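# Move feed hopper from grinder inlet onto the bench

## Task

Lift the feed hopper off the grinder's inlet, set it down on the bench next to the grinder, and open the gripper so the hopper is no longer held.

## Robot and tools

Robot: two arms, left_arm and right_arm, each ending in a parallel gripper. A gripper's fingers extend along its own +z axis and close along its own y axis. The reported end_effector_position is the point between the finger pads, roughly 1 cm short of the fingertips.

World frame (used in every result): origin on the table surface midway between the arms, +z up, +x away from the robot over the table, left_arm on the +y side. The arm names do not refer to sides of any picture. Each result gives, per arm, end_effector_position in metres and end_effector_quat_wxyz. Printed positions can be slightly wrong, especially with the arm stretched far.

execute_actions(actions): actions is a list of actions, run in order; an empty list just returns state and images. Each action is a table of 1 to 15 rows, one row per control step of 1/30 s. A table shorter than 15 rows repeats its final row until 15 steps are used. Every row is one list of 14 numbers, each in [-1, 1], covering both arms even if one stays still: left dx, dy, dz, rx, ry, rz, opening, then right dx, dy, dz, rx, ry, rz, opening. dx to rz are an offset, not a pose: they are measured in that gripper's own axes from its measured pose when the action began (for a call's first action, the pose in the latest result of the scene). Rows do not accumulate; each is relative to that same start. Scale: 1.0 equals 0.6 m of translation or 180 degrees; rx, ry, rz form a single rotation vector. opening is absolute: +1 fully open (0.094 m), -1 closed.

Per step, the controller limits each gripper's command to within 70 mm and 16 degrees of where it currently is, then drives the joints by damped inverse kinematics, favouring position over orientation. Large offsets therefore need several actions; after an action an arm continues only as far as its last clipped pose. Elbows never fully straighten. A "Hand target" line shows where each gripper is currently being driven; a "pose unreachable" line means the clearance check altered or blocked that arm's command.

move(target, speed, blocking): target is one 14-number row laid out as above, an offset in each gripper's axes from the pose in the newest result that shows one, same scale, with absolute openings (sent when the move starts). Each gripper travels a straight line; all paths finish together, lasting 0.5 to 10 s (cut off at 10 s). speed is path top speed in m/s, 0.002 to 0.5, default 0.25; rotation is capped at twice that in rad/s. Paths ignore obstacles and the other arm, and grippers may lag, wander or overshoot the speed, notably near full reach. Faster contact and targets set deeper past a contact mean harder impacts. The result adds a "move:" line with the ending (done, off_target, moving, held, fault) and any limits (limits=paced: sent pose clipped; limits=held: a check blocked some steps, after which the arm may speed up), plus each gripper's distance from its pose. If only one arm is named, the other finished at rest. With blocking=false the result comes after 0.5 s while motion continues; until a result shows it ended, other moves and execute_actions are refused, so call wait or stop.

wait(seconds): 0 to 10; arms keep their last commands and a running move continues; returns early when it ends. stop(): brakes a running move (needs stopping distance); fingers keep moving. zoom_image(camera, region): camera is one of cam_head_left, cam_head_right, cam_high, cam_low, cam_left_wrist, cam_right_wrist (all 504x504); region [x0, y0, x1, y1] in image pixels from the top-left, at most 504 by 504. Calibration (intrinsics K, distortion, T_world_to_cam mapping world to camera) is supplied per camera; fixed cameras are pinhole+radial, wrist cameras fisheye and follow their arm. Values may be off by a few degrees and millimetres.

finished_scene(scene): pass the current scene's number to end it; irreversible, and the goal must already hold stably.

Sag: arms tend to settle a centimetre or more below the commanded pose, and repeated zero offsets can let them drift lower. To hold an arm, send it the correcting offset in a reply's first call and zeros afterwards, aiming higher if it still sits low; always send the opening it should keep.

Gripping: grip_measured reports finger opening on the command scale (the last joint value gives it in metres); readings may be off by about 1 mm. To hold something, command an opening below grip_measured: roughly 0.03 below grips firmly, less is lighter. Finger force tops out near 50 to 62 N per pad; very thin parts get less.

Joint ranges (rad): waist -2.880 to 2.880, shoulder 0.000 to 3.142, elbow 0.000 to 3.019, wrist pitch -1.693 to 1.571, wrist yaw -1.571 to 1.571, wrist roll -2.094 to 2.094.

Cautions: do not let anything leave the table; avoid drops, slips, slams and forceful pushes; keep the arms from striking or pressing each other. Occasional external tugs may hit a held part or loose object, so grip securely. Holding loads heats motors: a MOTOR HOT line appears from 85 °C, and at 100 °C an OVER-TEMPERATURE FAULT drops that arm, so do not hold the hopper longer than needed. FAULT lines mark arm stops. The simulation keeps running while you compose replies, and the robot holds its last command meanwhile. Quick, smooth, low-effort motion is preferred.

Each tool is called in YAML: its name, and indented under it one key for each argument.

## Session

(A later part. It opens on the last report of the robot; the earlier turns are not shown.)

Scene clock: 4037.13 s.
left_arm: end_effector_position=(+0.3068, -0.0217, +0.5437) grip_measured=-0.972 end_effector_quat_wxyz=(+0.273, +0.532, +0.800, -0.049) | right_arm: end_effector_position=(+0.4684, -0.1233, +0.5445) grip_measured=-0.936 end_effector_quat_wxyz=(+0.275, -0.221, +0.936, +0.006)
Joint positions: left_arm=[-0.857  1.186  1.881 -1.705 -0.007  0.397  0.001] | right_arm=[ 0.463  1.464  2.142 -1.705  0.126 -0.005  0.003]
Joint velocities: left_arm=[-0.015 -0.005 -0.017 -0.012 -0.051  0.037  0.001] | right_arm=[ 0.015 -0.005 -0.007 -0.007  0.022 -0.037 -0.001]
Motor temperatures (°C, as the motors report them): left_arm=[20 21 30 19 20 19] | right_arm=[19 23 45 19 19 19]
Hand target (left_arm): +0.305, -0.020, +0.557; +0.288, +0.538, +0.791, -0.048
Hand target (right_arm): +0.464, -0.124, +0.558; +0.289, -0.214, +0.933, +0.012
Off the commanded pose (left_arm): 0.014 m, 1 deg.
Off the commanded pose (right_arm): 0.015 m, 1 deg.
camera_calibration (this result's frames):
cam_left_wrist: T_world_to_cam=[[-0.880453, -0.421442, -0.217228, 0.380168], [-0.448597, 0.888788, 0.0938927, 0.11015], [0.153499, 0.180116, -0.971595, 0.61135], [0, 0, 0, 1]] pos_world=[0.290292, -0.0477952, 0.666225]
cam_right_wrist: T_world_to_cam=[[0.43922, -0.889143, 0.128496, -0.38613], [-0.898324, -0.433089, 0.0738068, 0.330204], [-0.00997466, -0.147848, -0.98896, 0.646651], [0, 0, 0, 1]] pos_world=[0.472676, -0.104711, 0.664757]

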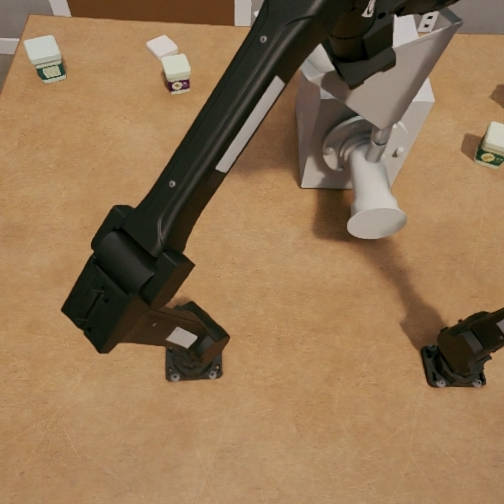

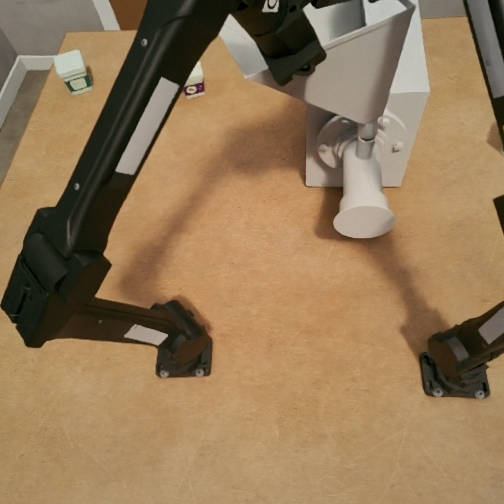

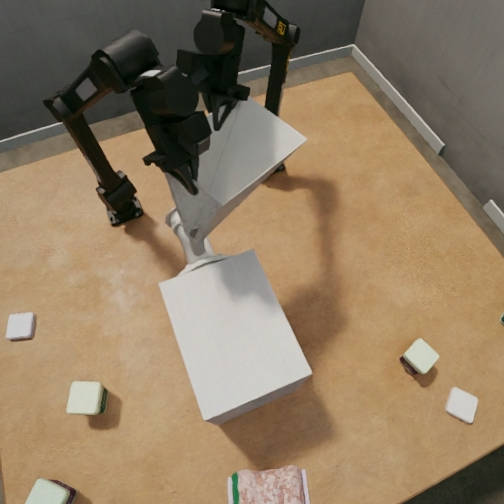

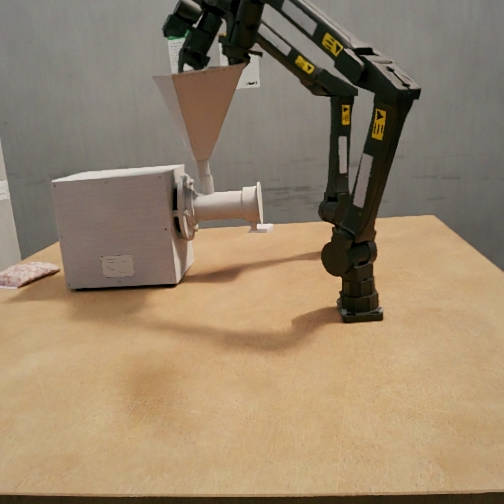

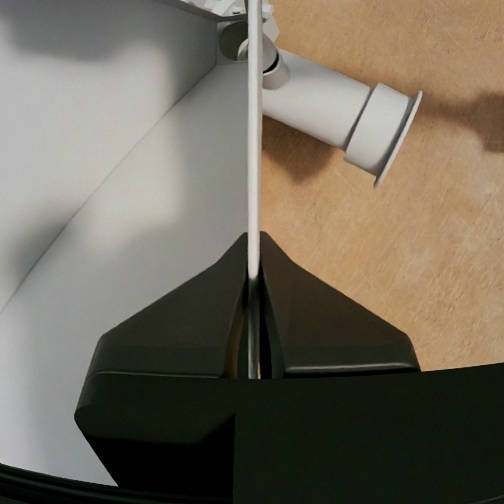

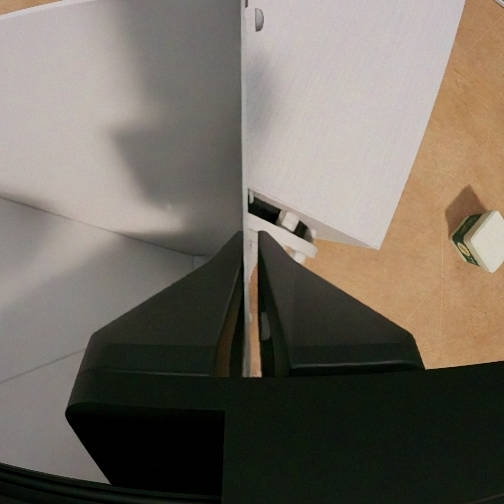

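move:
  target: [-0.0367, 0.0159, -0.0635, 0, 0, 0, -1, -0.0388, -0.0083, -0.0638, 0, 0, 0, -1]
  speed: 0.03

Scene clock: 4046.80 s.
left_arm: end_effector_position=(+0.3098, -0.0244, +0.5473) grip_measured=-0.974 end_effector_quat_wxyz=(+0.275, +0.525, +0.804, -0.052) | right_arm: end_effector_position=(+0.4731, -0.1234, +0.5512) grip_measured=-0.936 end_effector_quat_wxyz=(+0.282, -0.230, +0.931, +0.004)
Joint positions: left_arm=[-0.857  1.197  1.899 -1.705 -0.008  0.381  0.001] | right_arm=[ 0.458  1.476  2.171 -1.705  0.125 -0.033  0.003]
Joint velocities: left_arm=[-0.015  0.005  0.017  0.002  0.051 -0.022 -0.001] | right_arm=[ 0.005 -0.005 -0.007 -0.002 -0.051  0.022  0.002]
Motor temperatures (°C, as the motors report them): left_arm=[20 21 30 19 20 19] | right_arm=[19 23 46 19 19 19]
Hand target (left_arm): +0.305, -0.020, +0.586; +0.319, +0.524, +0.788, -0.058
Hand target (right_arm): +0.466, -0.125, +0.587; +0.322, -0.221, +0.921, +0.016
Off the commanded pose (left_arm): 0.042 m, 1 deg.
Off the commanded pose (right_arm): 0.039 m, 2 deg.
joint sent to its limit (left arm) — the command would take joint 4 (wrist pitch) past its lower limit, so that joint was sent only as far as its limit.
joint sent to its limit (right arm) — the command would take joint 4 (wrist pitch) past its lower limit, so that joint was sent only as far as its limit.
move: off_target (left_arm, right_arm)
camera_calibration (this result's frames):
cam_left_wrist: T_world_to_cam=[[-0.874417, -0.436329, -0.212159, 0.377473], [-0.461345, 0.883119, 0.0852098, 0.122148], [0.150182, 0.172388, -0.973513, 0.616793], [0, 0, 0, 1]] pos_world=[0.29379, -0.0494966, 0.670132]
cam_right_wrist: T_world_to_cam=[[0.452779, -0.880273, 0.14181, -0.401797], [-0.891557, -0.448918, 0.0599941, 0.336259], [0.0108498, -0.153596, -0.988074, 0.642297], [0, 0, 0, 1]] pos_world=[0.47475, -0.104084, 0.671442]

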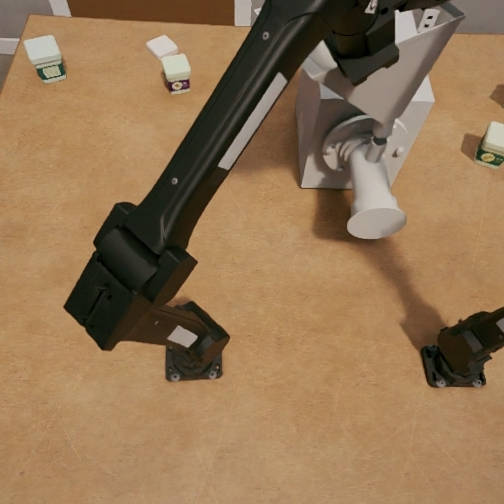

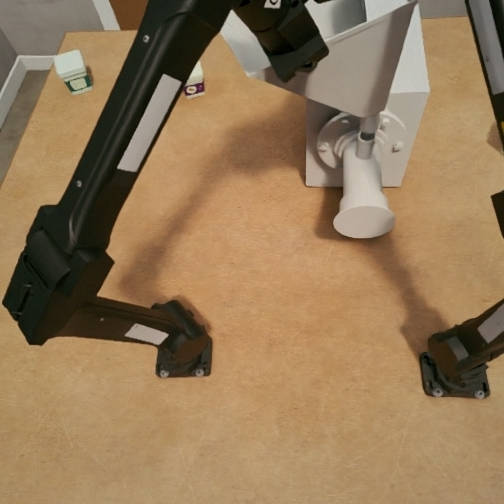

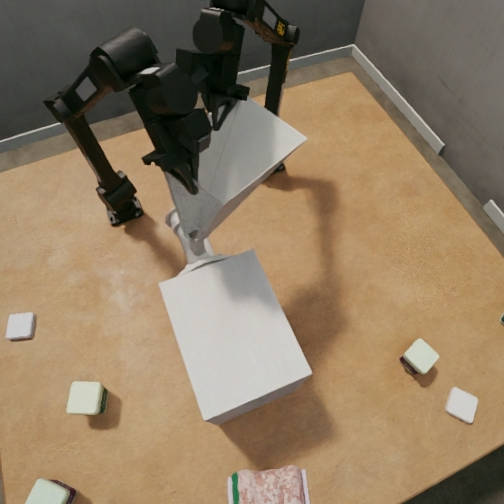

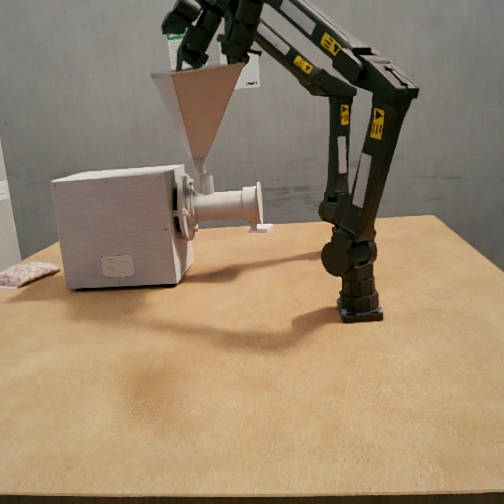

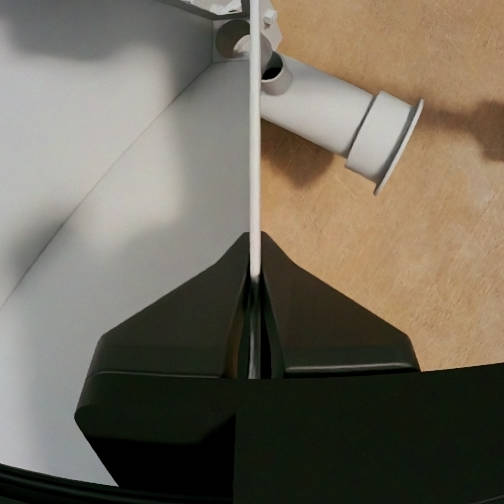

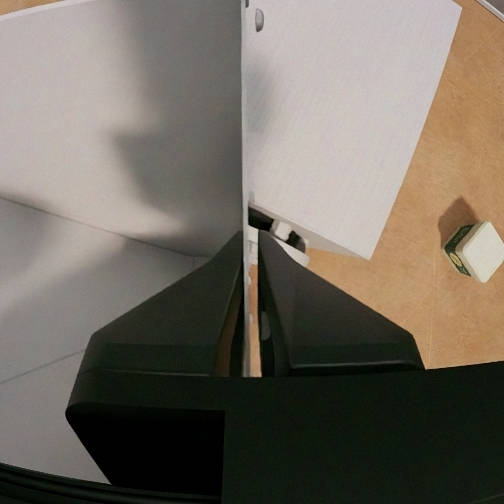

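zoom_image:
  camera: "cam_low"
  region: [170, 130, 250, 210]

zoom_image:
  camera: "cam_head_right"
  region: [320, 90, 420, 190]

Region (170, 130, 250, 210) of cam_low's 504x504 image, scaled by 6.300, with more detail than that image has.

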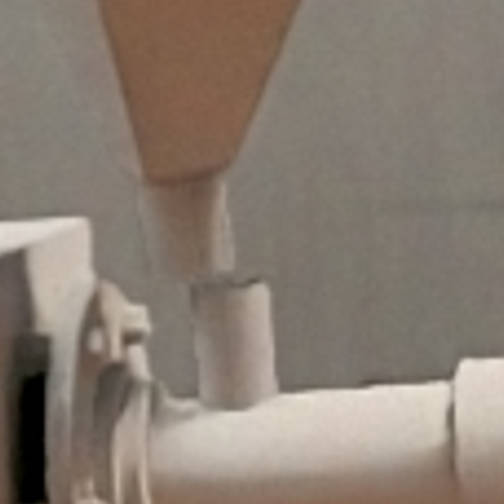

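Region (320, 90, 420, 190) of cam_head_right's 504x504 image, scaled by 5.040, with more detail than that image has.

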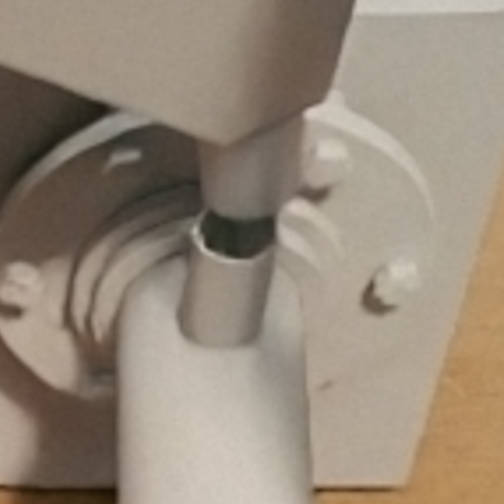

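zoom_image:
  camera: "cam_high"
  region: [130, 60, 330, 260]

Region (130, 60, 330, 260) of cam_high's 504x504 image, scaled by 2.520, with more detail than that image has.

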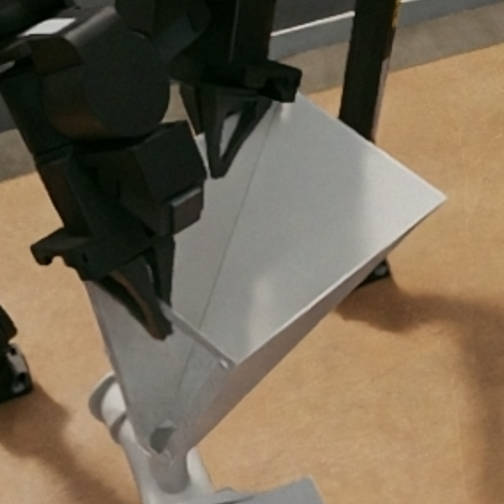

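move:
  target: [0.0733, 0.0477, -0.0512, 0, 0, 0, -1, -0.0515, 0.0873, -0.0003, 0, 0, 0, -1]
  speed: 0.04

Scene clock: 4168.63 s.
left_arm: end_effector_position=(+0.3182, +0.0218, +0.5299) grip_measured=-0.974 end_effector_quat_wxyz=(+0.263, +0.520, +0.811, -0.057) | right_arm: end_effector_position=(+0.4807, -0.0761, +0.5376) grip_measured=-0.937 end_effector_quat_wxyz=(+0.279, -0.239, +0.930, -0.014)
Joint positions: left_arm=[-0.7    1.13   1.804 -1.705  0.082  0.495  0.001] | right_arm=[ 0.56   1.55   2.215 -1.705  0.206  0.032  0.003]
Joint velocities: left_arm=[-0.005  0.005 -0.022 -0.007 -0.051  0.007  0.001] | right_arm=[-0.005 -0.024 -0.012  0.007 -0.066  0.022  0.   ]
Motor temperatures (°C, as the motors report them): left_arm=[20 21 35 19 19 19] | right_arm=[19 23 50 19 19 19]
Hand target (left_arm): +0.308, +0.034, +0.556; +0.297, +0.521, +0.799, -0.052
Hand target (right_arm): +0.472, -0.064, +0.560; +0.302, -0.232, +0.925, +0.009
Off the commanded pose (left_arm): 0.032 m, 2 deg.
Off the commanded pose (right_arm): 0.028 m, 2 deg.
joint sent to its limit (left arm) — the command would take joint 4 (wrist pitch) past its lower limit, so that joint was sent only as far as its limit.
joint sent to its limit (right arm) — the command would take joint 4 (wrist pitch) past its lower limit, so that joint was sent only as far as its limit.
move: off_target (left_arm, right_arm)
camera_calibration (this result's frames):
cam_left_wrist: T_world_to_cam=[[-0.874894, -0.446461, -0.187705, 0.388714], [-0.469322, 0.877233, 0.100989, 0.081026], [0.119574, 0.176449, -0.97702, 0.602176], [0, 0, 0, 1]] pos_world=[0.306106, -0.00378642, 0.653119]
cam_right_wrist: T_world_to_cam=[[0.457485, -0.87118, 0.178194, -0.382767], [-0.889092, -0.451508, 0.0752077, 0.355538], [0.0149364, -0.192837, -0.981117, 0.627307], [0, 0, 0, 1]] pos_world=[0.481847, -0.0519623, 0.656929]

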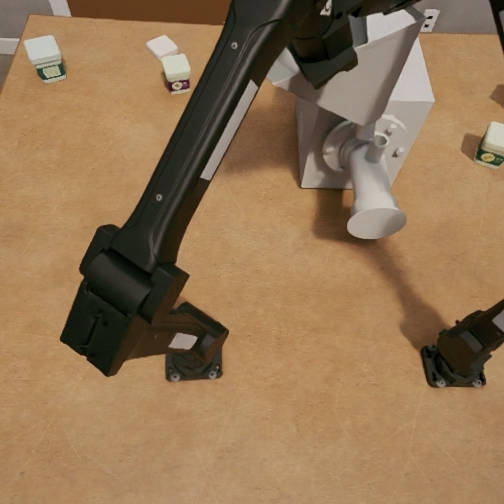

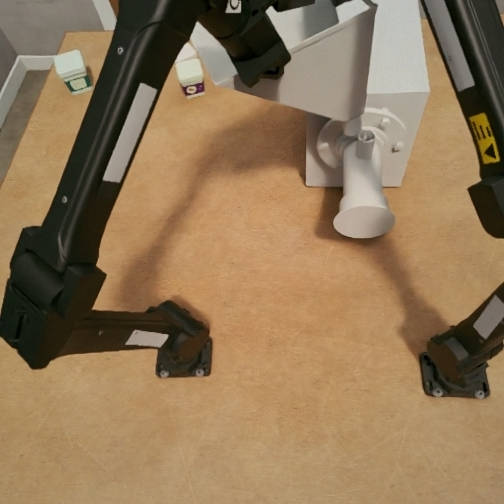

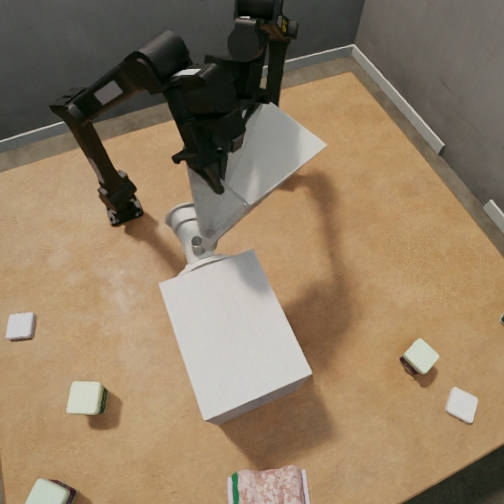

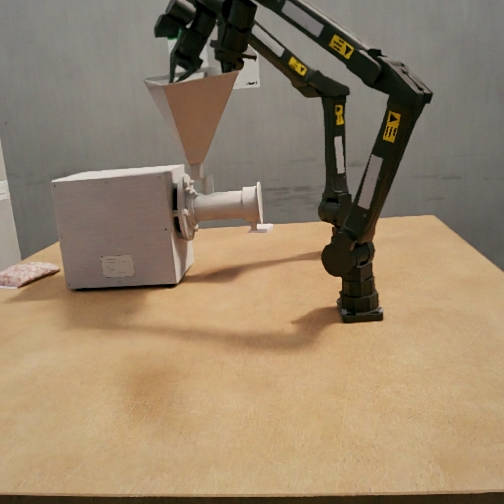

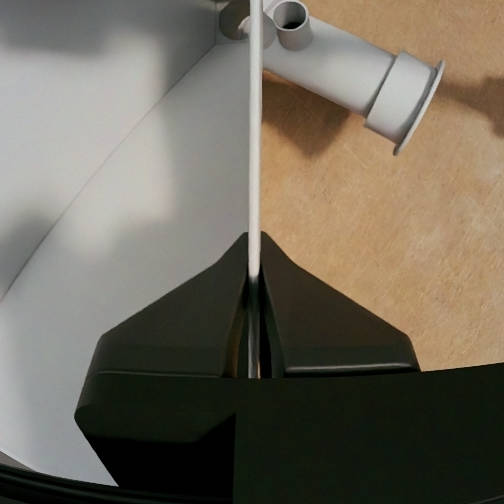

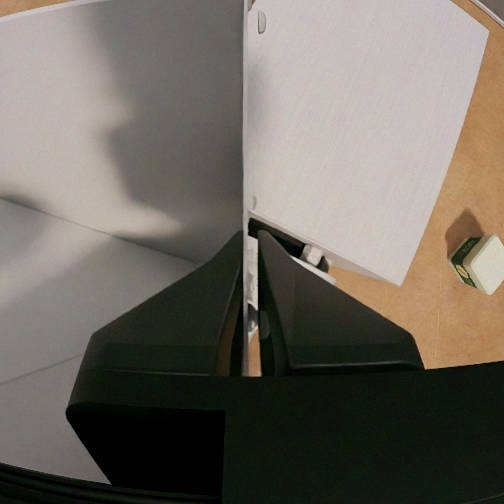

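move:
  target: [0.0984, -0.0022, -0.0758, -0.0324, 0.0121, -0.0571, -1, -0.0595, 0.1594, -0.0137, -0.0342, -0.0106, -0.0563, -1]
  speed: 0.06

Scene clock: 4186.97 s.
left_arm: end_effector_position=(+0.2921, +0.0760, +0.5089) grip_measured=-0.974 end_effector_quat_wxyz=(+0.262, +0.428, +0.864, -0.033) | right_arm: end_effector_position=(+0.4703, +0.0126, +0.5193) grip_measured=-0.937 end_effector_quat_wxyz=(+0.268, -0.338, +0.902, -0.002)
Joint positions: left_arm=[-0.644  0.984  1.653 -1.705  0.009  0.35   0.001] | right_arm=[ 0.702  1.659  2.302 -1.705  0.195 -0.034  0.003]
Joint velocities: left_arm=[ 0.005 -0.005 -0.012  0.002 -0.007  0.022  0.   ] | right_arm=[-0.005  0.015 -0.007 -0.017 -0.066 -0.022 -0.001]
Motor temperatures (°C, as the motors report them): left_arm=[20 21 33 19 19 19] | right_arm=[19 23 49 19 19 19]
Hand target (left_arm): +0.281, +0.086, +0.537; +0.300, +0.427, +0.852, -0.032
Hand target (right_arm): +0.460, +0.023, +0.546; +0.295, -0.335, +0.894, +0.019
Off the commanded pose (left_arm): 0.034 m, 1 deg.
Off the commanded pose (right_arm): 0.032 m, 2 deg.
joint sent to its limit (left arm) — the command would take joint 4 (wrist pitch) past its lower limit, so that joint was sent only as far as its limit.
joint sent to its limit (right arm) — the command would take joint 4 (wrist pitch) past its lower limit, so that joint was sent only as far as its limit.
move: off_target (left_arm, right_arm)
camera_calibration (this result's frames):
cam_left_wrist: T_world_to_cam=[[-0.760756, -0.625592, -0.172871, 0.358839], [-0.645933, 0.755788, 0.107495, 0.0808787], [0.0634052, 0.193441, -0.979061, 0.591296], [0, 0, 0, 1]] pos_world=[0.28774, 0.0489793, 0.632253]
cam_right_wrist: T_world_to_cam=[[0.626072, -0.752959, 0.202698, -0.39103], [-0.778515, -0.618295, 0.107823, 0.320909], [0.0441407, -0.225308, -0.973287, 0.609205], [0, 0, 0, 1]] pos_world=[0.467755, 0.0412466, 0.637591]

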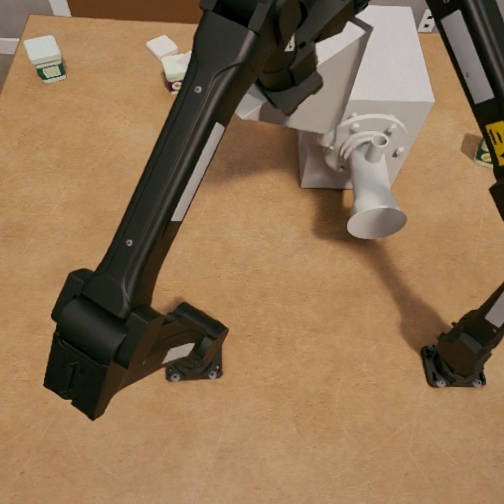

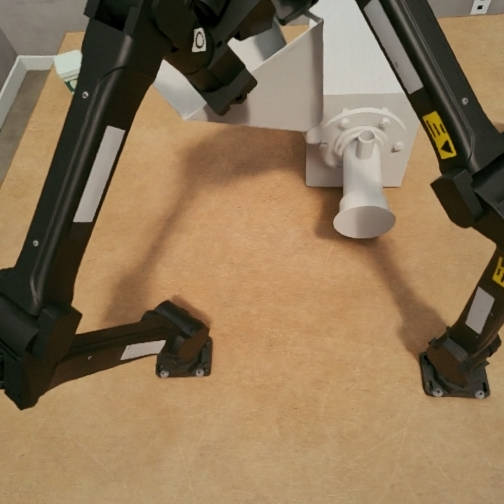

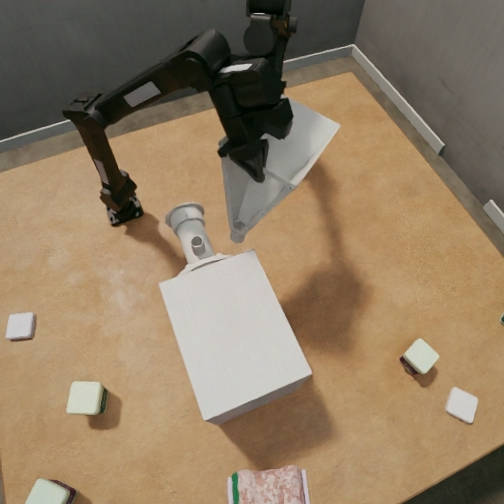

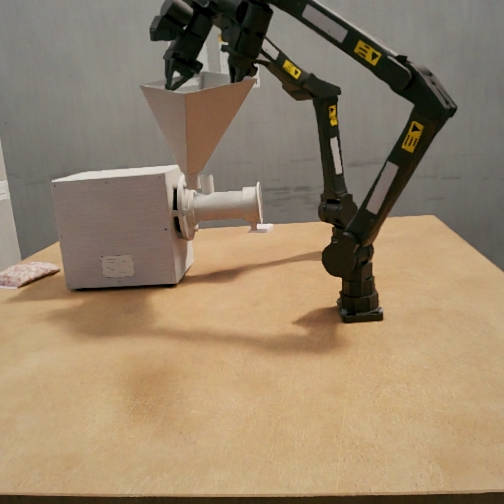

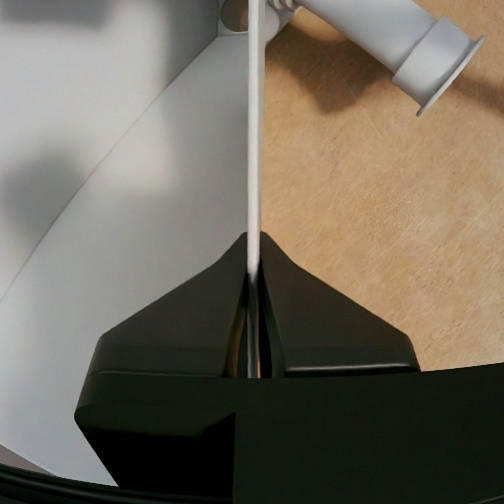

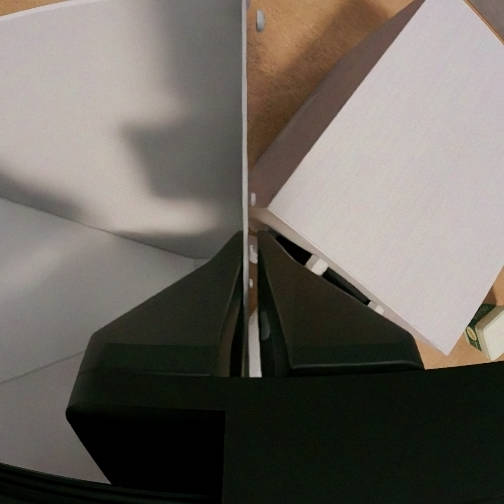

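move:
  target: [0.1307, -0.003, -0.035, -0.0321, 0.0112, -0.0573, -1, -0.044, 0.1755, 0.0258, -0.0321, -0.0123, -0.0571, -1]
  speed: 0.07

Scene clock: 4209.57 s.
left_arm: end_effector_position=(+0.2495, +0.1283, +0.4617) grip_measured=-0.974 end_effector_quat_wxyz=(+0.251, +0.330, +0.910, -0.016) | right_arm: end_effector_position=(+0.4352, +0.1011, +0.4720) grip_measured=-0.937 end_effector_quat_wxyz=(+0.237, -0.434, +0.869, +0.005)
Joint positions: left_arm=[-0.598  0.795  1.435 -1.705 -0.053  0.188  0.001] | right_arm=[ 0.851  1.733  2.279 -1.67   0.178 -0.086  0.003]
Joint velocities: left_arm=[-0.005 -0.005  0.002 -0.022  0.007  0.037  0.   ] | right_arm=[-0.015  0.015 -0.012 -0.012  0.037 -0.051  0.   ]
Motor temperatures (°C, as the motors report them): left_arm=[20 21 33 19 19 19] | right_arm=[19 23 49 19 19 19]
Hand target (left_arm): +0.243, +0.137, +0.487; +0.286, +0.333, +0.898, -0.009
Hand target (right_arm): +0.430, +0.112, +0.499; +0.268, -0.431, +0.862, +0.024
Off the commanded pose (left_arm): 0.029 m, 2 deg.
Off the commanded pose (right_arm): 0.030 m, 4 deg.
joint sent to its limit (left arm) — the command would take joint 4 (wrist pitch) past its lower limit, so that joint was sent only as far as its limit.
move: off_target (left_arm, right_arm)
camera_calibration (this result's frames):
cam_left_wrist: T_world_to_cam=[[-0.613193, -0.777216, -0.14117, 0.319009], [-0.789822, 0.60024, 0.126068, 0.0662134], [-0.0132461, 0.188804, -0.981926, 0.558788], [0, 0, 0, 1]] pos_world=[0.255313, 0.102694, 0.585376]
cam_right_wrist: T_world_to_cam=[[0.771885, -0.599508, 0.211623, -0.375956], [-0.633685, -0.752377, 0.179922, 0.269938], [0.0513557, -0.272982, -0.960647, 0.580413], [0, 0, 0, 1]] pos_world=[0.431443, 0.136149, 0.588566]

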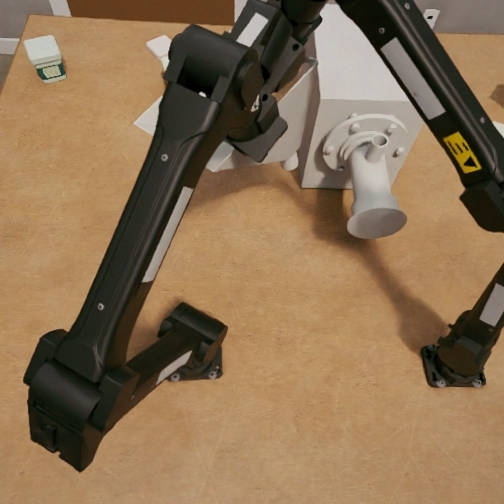

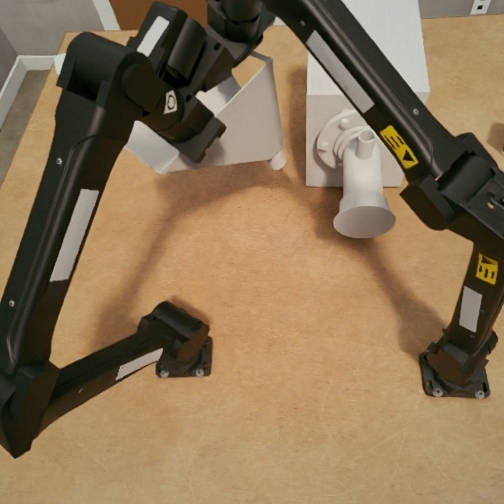

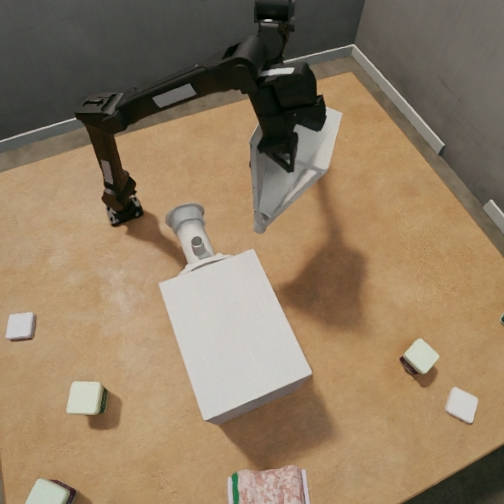

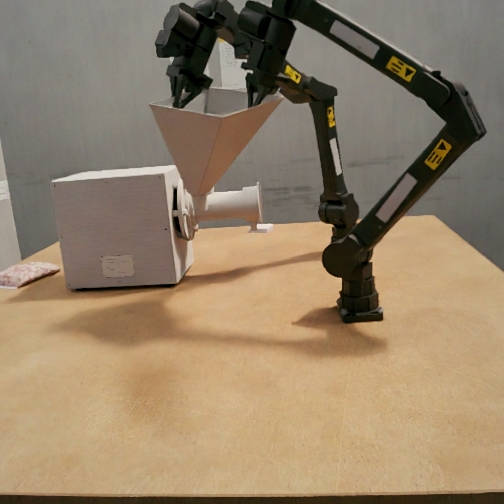

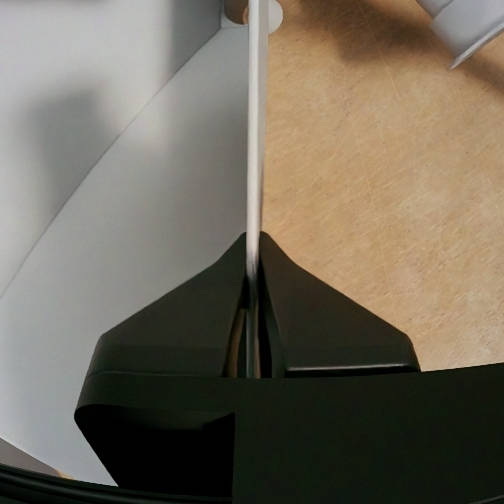

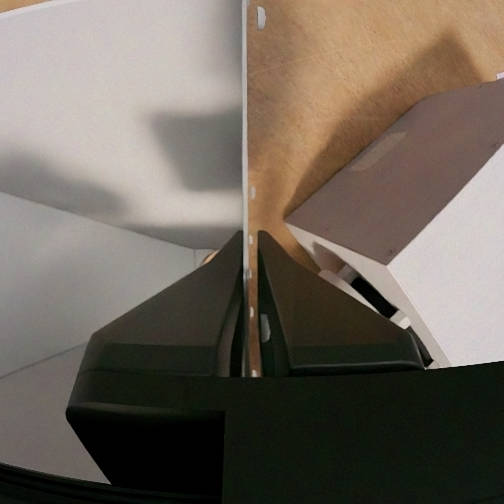

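move:
  target: [0.0701, -0.0205, 0.1311, 0, 0, 0, -1, 0.0625, 0.0296, 0.1331, 0, 0, 0, -1]
  speed: 0.07

Scene clock: 4219.37 s.
left_arm: end_effector_position=(+0.2478, +0.1267, +0.3476) grip_measured=-0.973 end_effector_quat_wxyz=(+0.211, +0.318, +0.924, -0.020) | right_arm: end_effector_position=(+0.4334, +0.1049, +0.3507) grip_measured=-0.937 end_effector_quat_wxyz=(+0.200, -0.445, +0.873, +0.001)
Joint positions: left_arm=[-0.598  0.697  1.088 -1.536 -0.04   0.15   0.001] | right_arm=[ 0.851  1.651  1.849 -1.395  0.156 -0.091  0.003]
Joint velocities: left_arm=[-0.005 -0.024 -0.017  0.002 -0.037  0.037 -0.001] | right_arm=[-0.005 -0.024 -0.022  0.007 -0.022  0.066  0.   ]
Motor temperatures (°C, as the motors report them): left_arm=[20 21 33 19 20 19] | right_arm=[19 23 49 19 19 19]
Hand target (left_arm): +0.250, +0.129, +0.371; +0.251, +0.329, +0.910, -0.016
Hand target (right_arm): +0.435, +0.101, +0.382; +0.237, -0.434, +0.869, +0.006
Off the commanded pose (left_arm): 0.024 m, 5 deg.
Off the commanded pose (right_arm): 0.032 m, 4 deg.
move: off_target (left_arm, right_arm)
camera_calibration (this result's frames):
cam_left_wrist: T_world_to_cam=[[-0.601347, -0.792403, -0.102371, 0.286104], [-0.792775, 0.575807, 0.199883, 0.0583152], [-0.099442, 0.201356, -0.974457, 0.464126], [0, 0, 0, 1]] pos_world=[0.264432, 0.0996769, 0.469903]
cam_right_wrist: T_world_to_cam=[[0.792098, -0.579991, 0.19024, -0.349909], [-0.610387, -0.751109, 0.251521, 0.258112], [-0.00298858, -0.315349, -0.948971, 0.488876], [0, 0, 0, 1]] pos_world=[0.436172, 0.145093, 0.465575]

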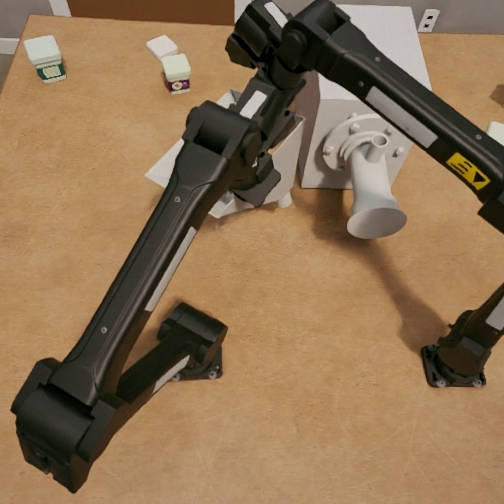

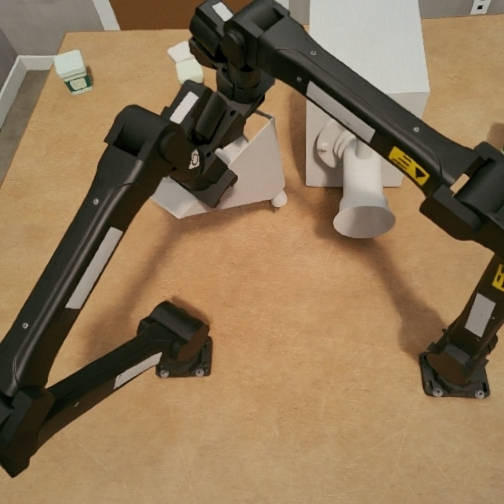

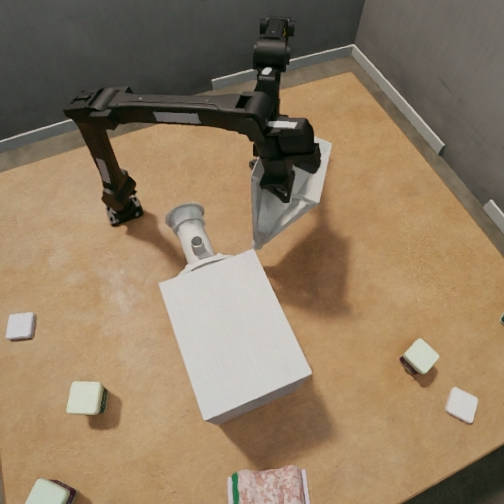

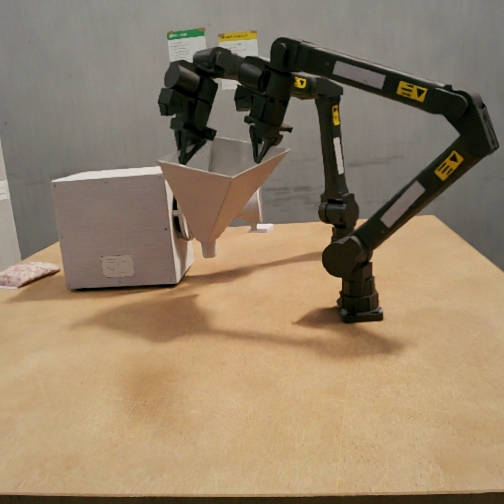

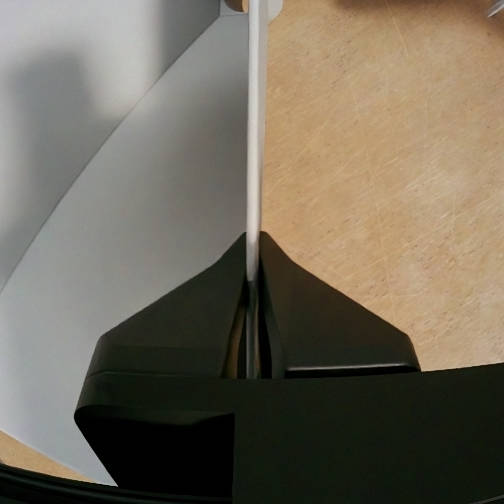

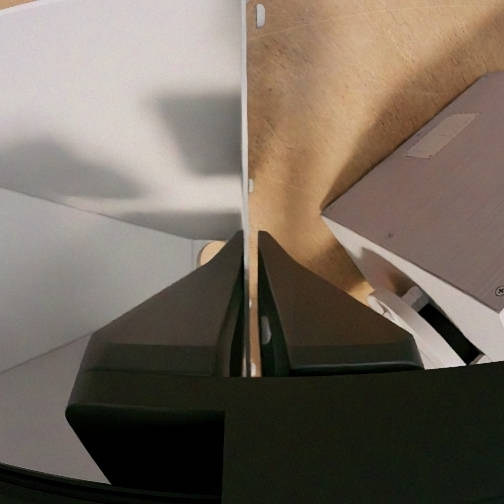

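execute_actions:
  actions:
    - [[0, 0, -0.01, 0, 0, 0, -0.8, -0.008, -0.004, -0.018, 0, 0, 0, -1]]
    - [[0, 0, 0, 0, 0, 0, -0.6, 0, 0, 0, 0, 0, 0, -1]]

Scene clock: 4229.67 s.
left_arm: end_effector_position=(+0.2452, +0.1280, +0.3434) grip_measured=-0.603 end_effector_quat_wxyz=(+0.204, +0.319, +0.925, -0.019) | right_arm: end_effector_position=(+0.4325, +0.0961, +0.2319) grip_measured=-0.937 end_effector_quat_wxyz=(+0.084, -0.467, +0.878, -0.065)
Joint positions: left_arm=[-0.598  0.696  1.081 -1.546 -0.039  0.151  0.019] | right_arm=[ 0.851  1.784  1.75  -1.429  0.185 -0.105  0.003]
Joint velocities: left_arm=[-0.005 -0.005 -0.027  0.002 -0.022 -0.11   0.   ] | right_arm=[-0.005 -0.024 -0.002  0.037  0.007  0.051 -0.001]
Motor temperatures (°C, as the motors report them): left_arm=[20 21 33 19 20 19] | right_arm=[19 24 48 19 20 19]
Hand target (left_arm): +0.246, +0.128, +0.347; +0.207, +0.319, +0.925, -0.019
Hand target (right_arm): +0.433, +0.100, +0.291; +0.137, -0.460, +0.877, -0.035
Off the commanded pose (left_arm): 0.003 m, 0 deg.
Off the commanded pose (right_arm): 0.060 m, 7 deg.
camera_calibration (this result's frames):
cam_left_wrist: T_world_to_cam=[[-0.603539, -0.791041, -0.0999745, 0.284721], [-0.789336, 0.575055, 0.215082, 0.0503521], [-0.112648, 0.208724, -0.971465, 0.460835], [0, 0, 0, 1]] pos_world=[0.263497, 0.100084, 0.46532]
cam_right_wrist: T_world_to_cam=[[0.824607, -0.529851, 0.198195, -0.352445], [-0.550075, -0.669214, 0.49957, 0.189363], [-0.132063, -0.520971, -0.843296, 0.424492], [0, 0, 0, 1]] pos_world=[0.450852, 0.161129, 0.333225]

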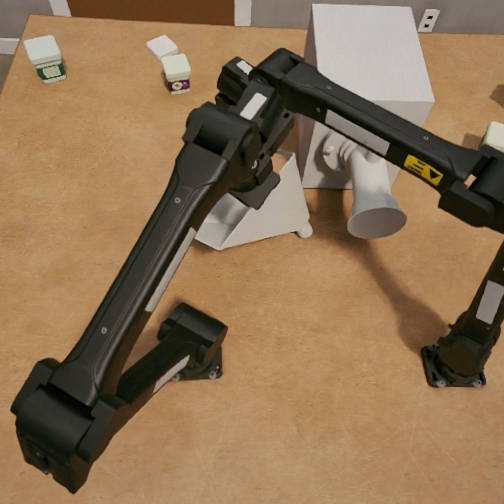

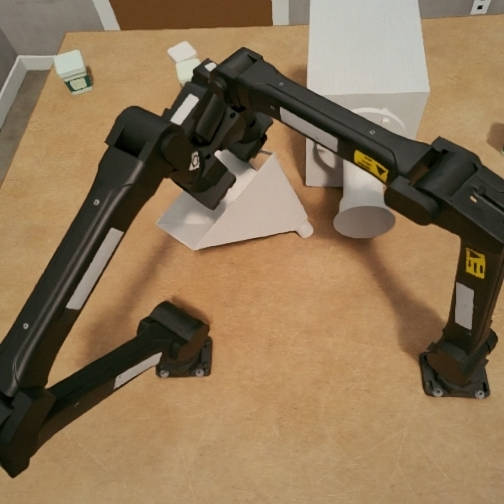

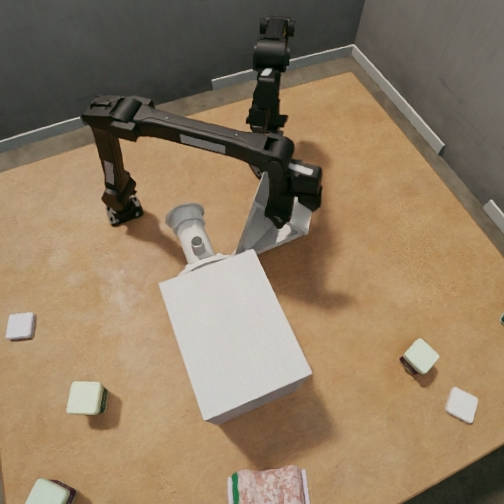

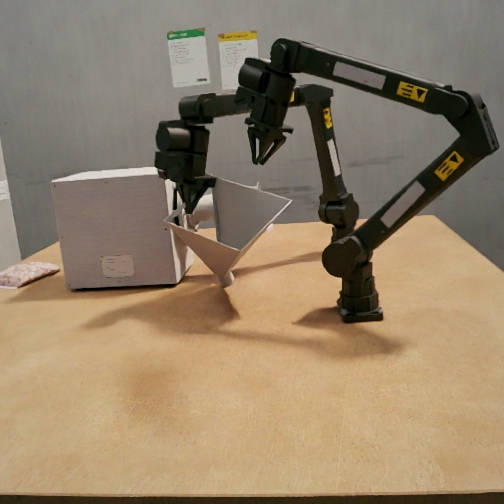

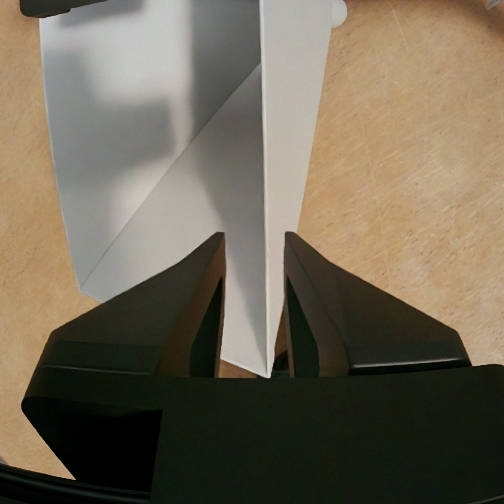

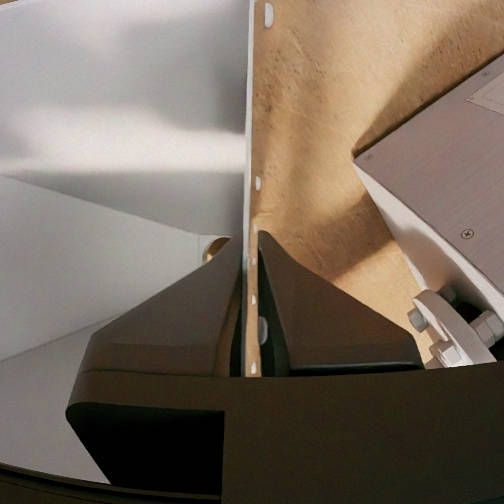

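move:
  target: [0.3202, 0.469, -0.1422, -0.1623, 0.0396, -0.3812, -0.6, -0.0407, 0.0208, -0.0858, 0.0455, -0.031, -0.0265, -1]
  speed: 0.2

Scene clock: 4353.33 s.
left_arm: end_effector_position=(+0.2460, +0.4589, +0.3498) grip_measured=-0.603 end_effector_quat_wxyz=(+0.149, -0.299, +0.938, +0.093) | right_arm: end_effector_position=(+0.4208, +0.1090, +0.2260) grip_measured=-0.937 end_effector_quat_wxyz=(+0.105, -0.496, +0.851, -0.134)
Joint positions: left_arm=[ 0.756  0.926  1.209 -1.501 -0.013  0.218  0.019] | right_arm=[ 0.923  1.802  1.744 -1.428  0.332 -0.116  0.003]
Joint velocities: left_arm=[-0.005 -0.005  0.007  0.007 -0.022 -0.11  -0.001] | right_arm=[-0.005  0.005 -0.007 -0.002 -0.007 -0.037 -0.   ]
Motor temperatures (°C, as the motors report them): left_arm=[20 21 31 19 19 19] | right_arm=[19 27 49 19 19 19]
Hand target (left_arm): +0.250, +0.469, +0.377; +0.177, -0.309, +0.928, +0.111
Hand target (right_arm): +0.423, +0.122, +0.281; +0.158, -0.498, +0.846, -0.110
Off the commanded pose (left_arm): 0.031 m, 4 deg.
Off the commanded pose (right_arm): 0.058 m, 7 deg.
move: off_target (left_arm, right_arm)
camera_calibration (this result's frames):
cam_left_wrist: T_world_to_cam=[[0.582811, -0.807547, -0.0905472, 0.259958], [-0.765561, -0.583014, 0.272049, 0.365025], [-0.272483, -0.0892338, -0.958014, 0.569432], [0, 0, 0, 1]] pos_world=[0.283103, 0.473555, 0.469757]
cam_right_wrist: T_world_to_cam=[[0.830831, -0.443711, 0.335917, -0.377891], [-0.556434, -0.651445, 0.515752, 0.191614], [-0.0100131, -0.615419, -0.788137, 0.371129], [0, 0, 0, 1]] pos_world=[0.424301, 0.185551, 0.320615]

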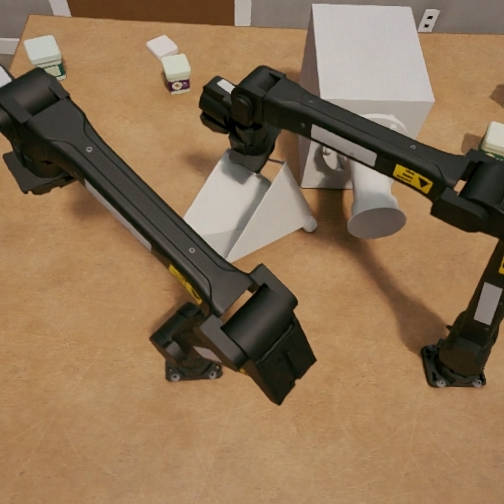

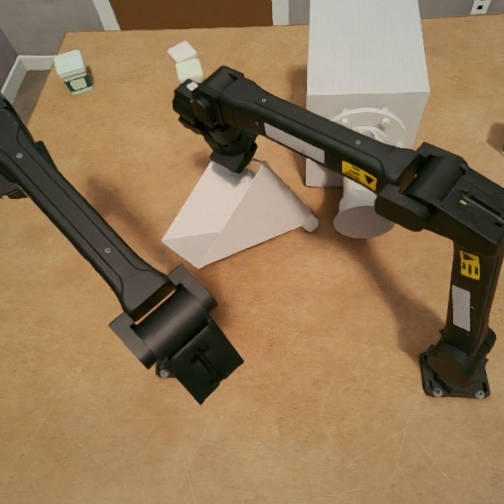

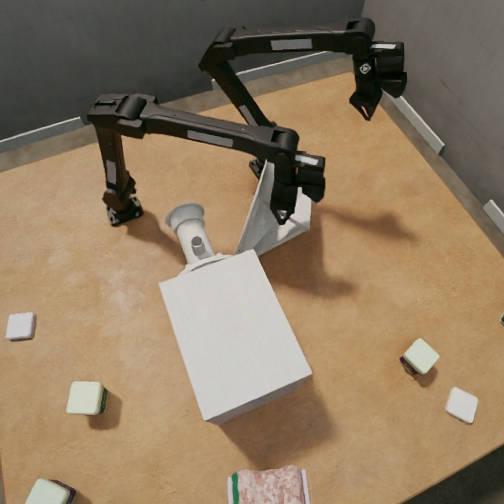

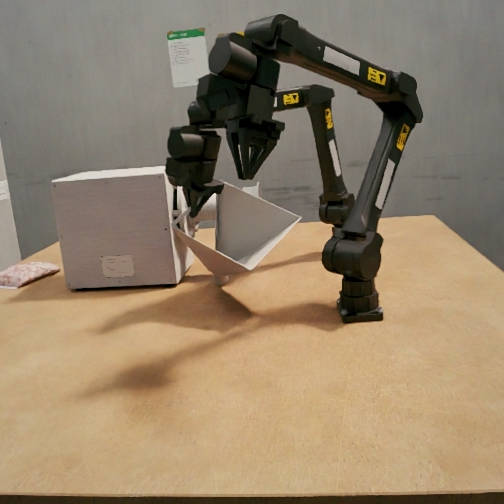

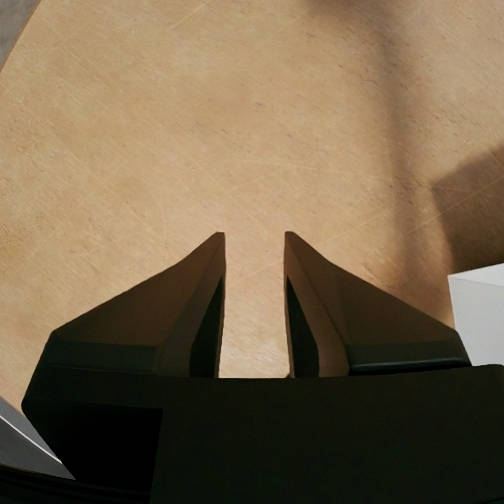

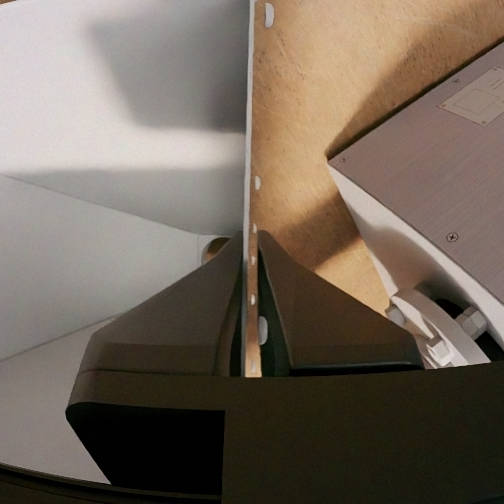

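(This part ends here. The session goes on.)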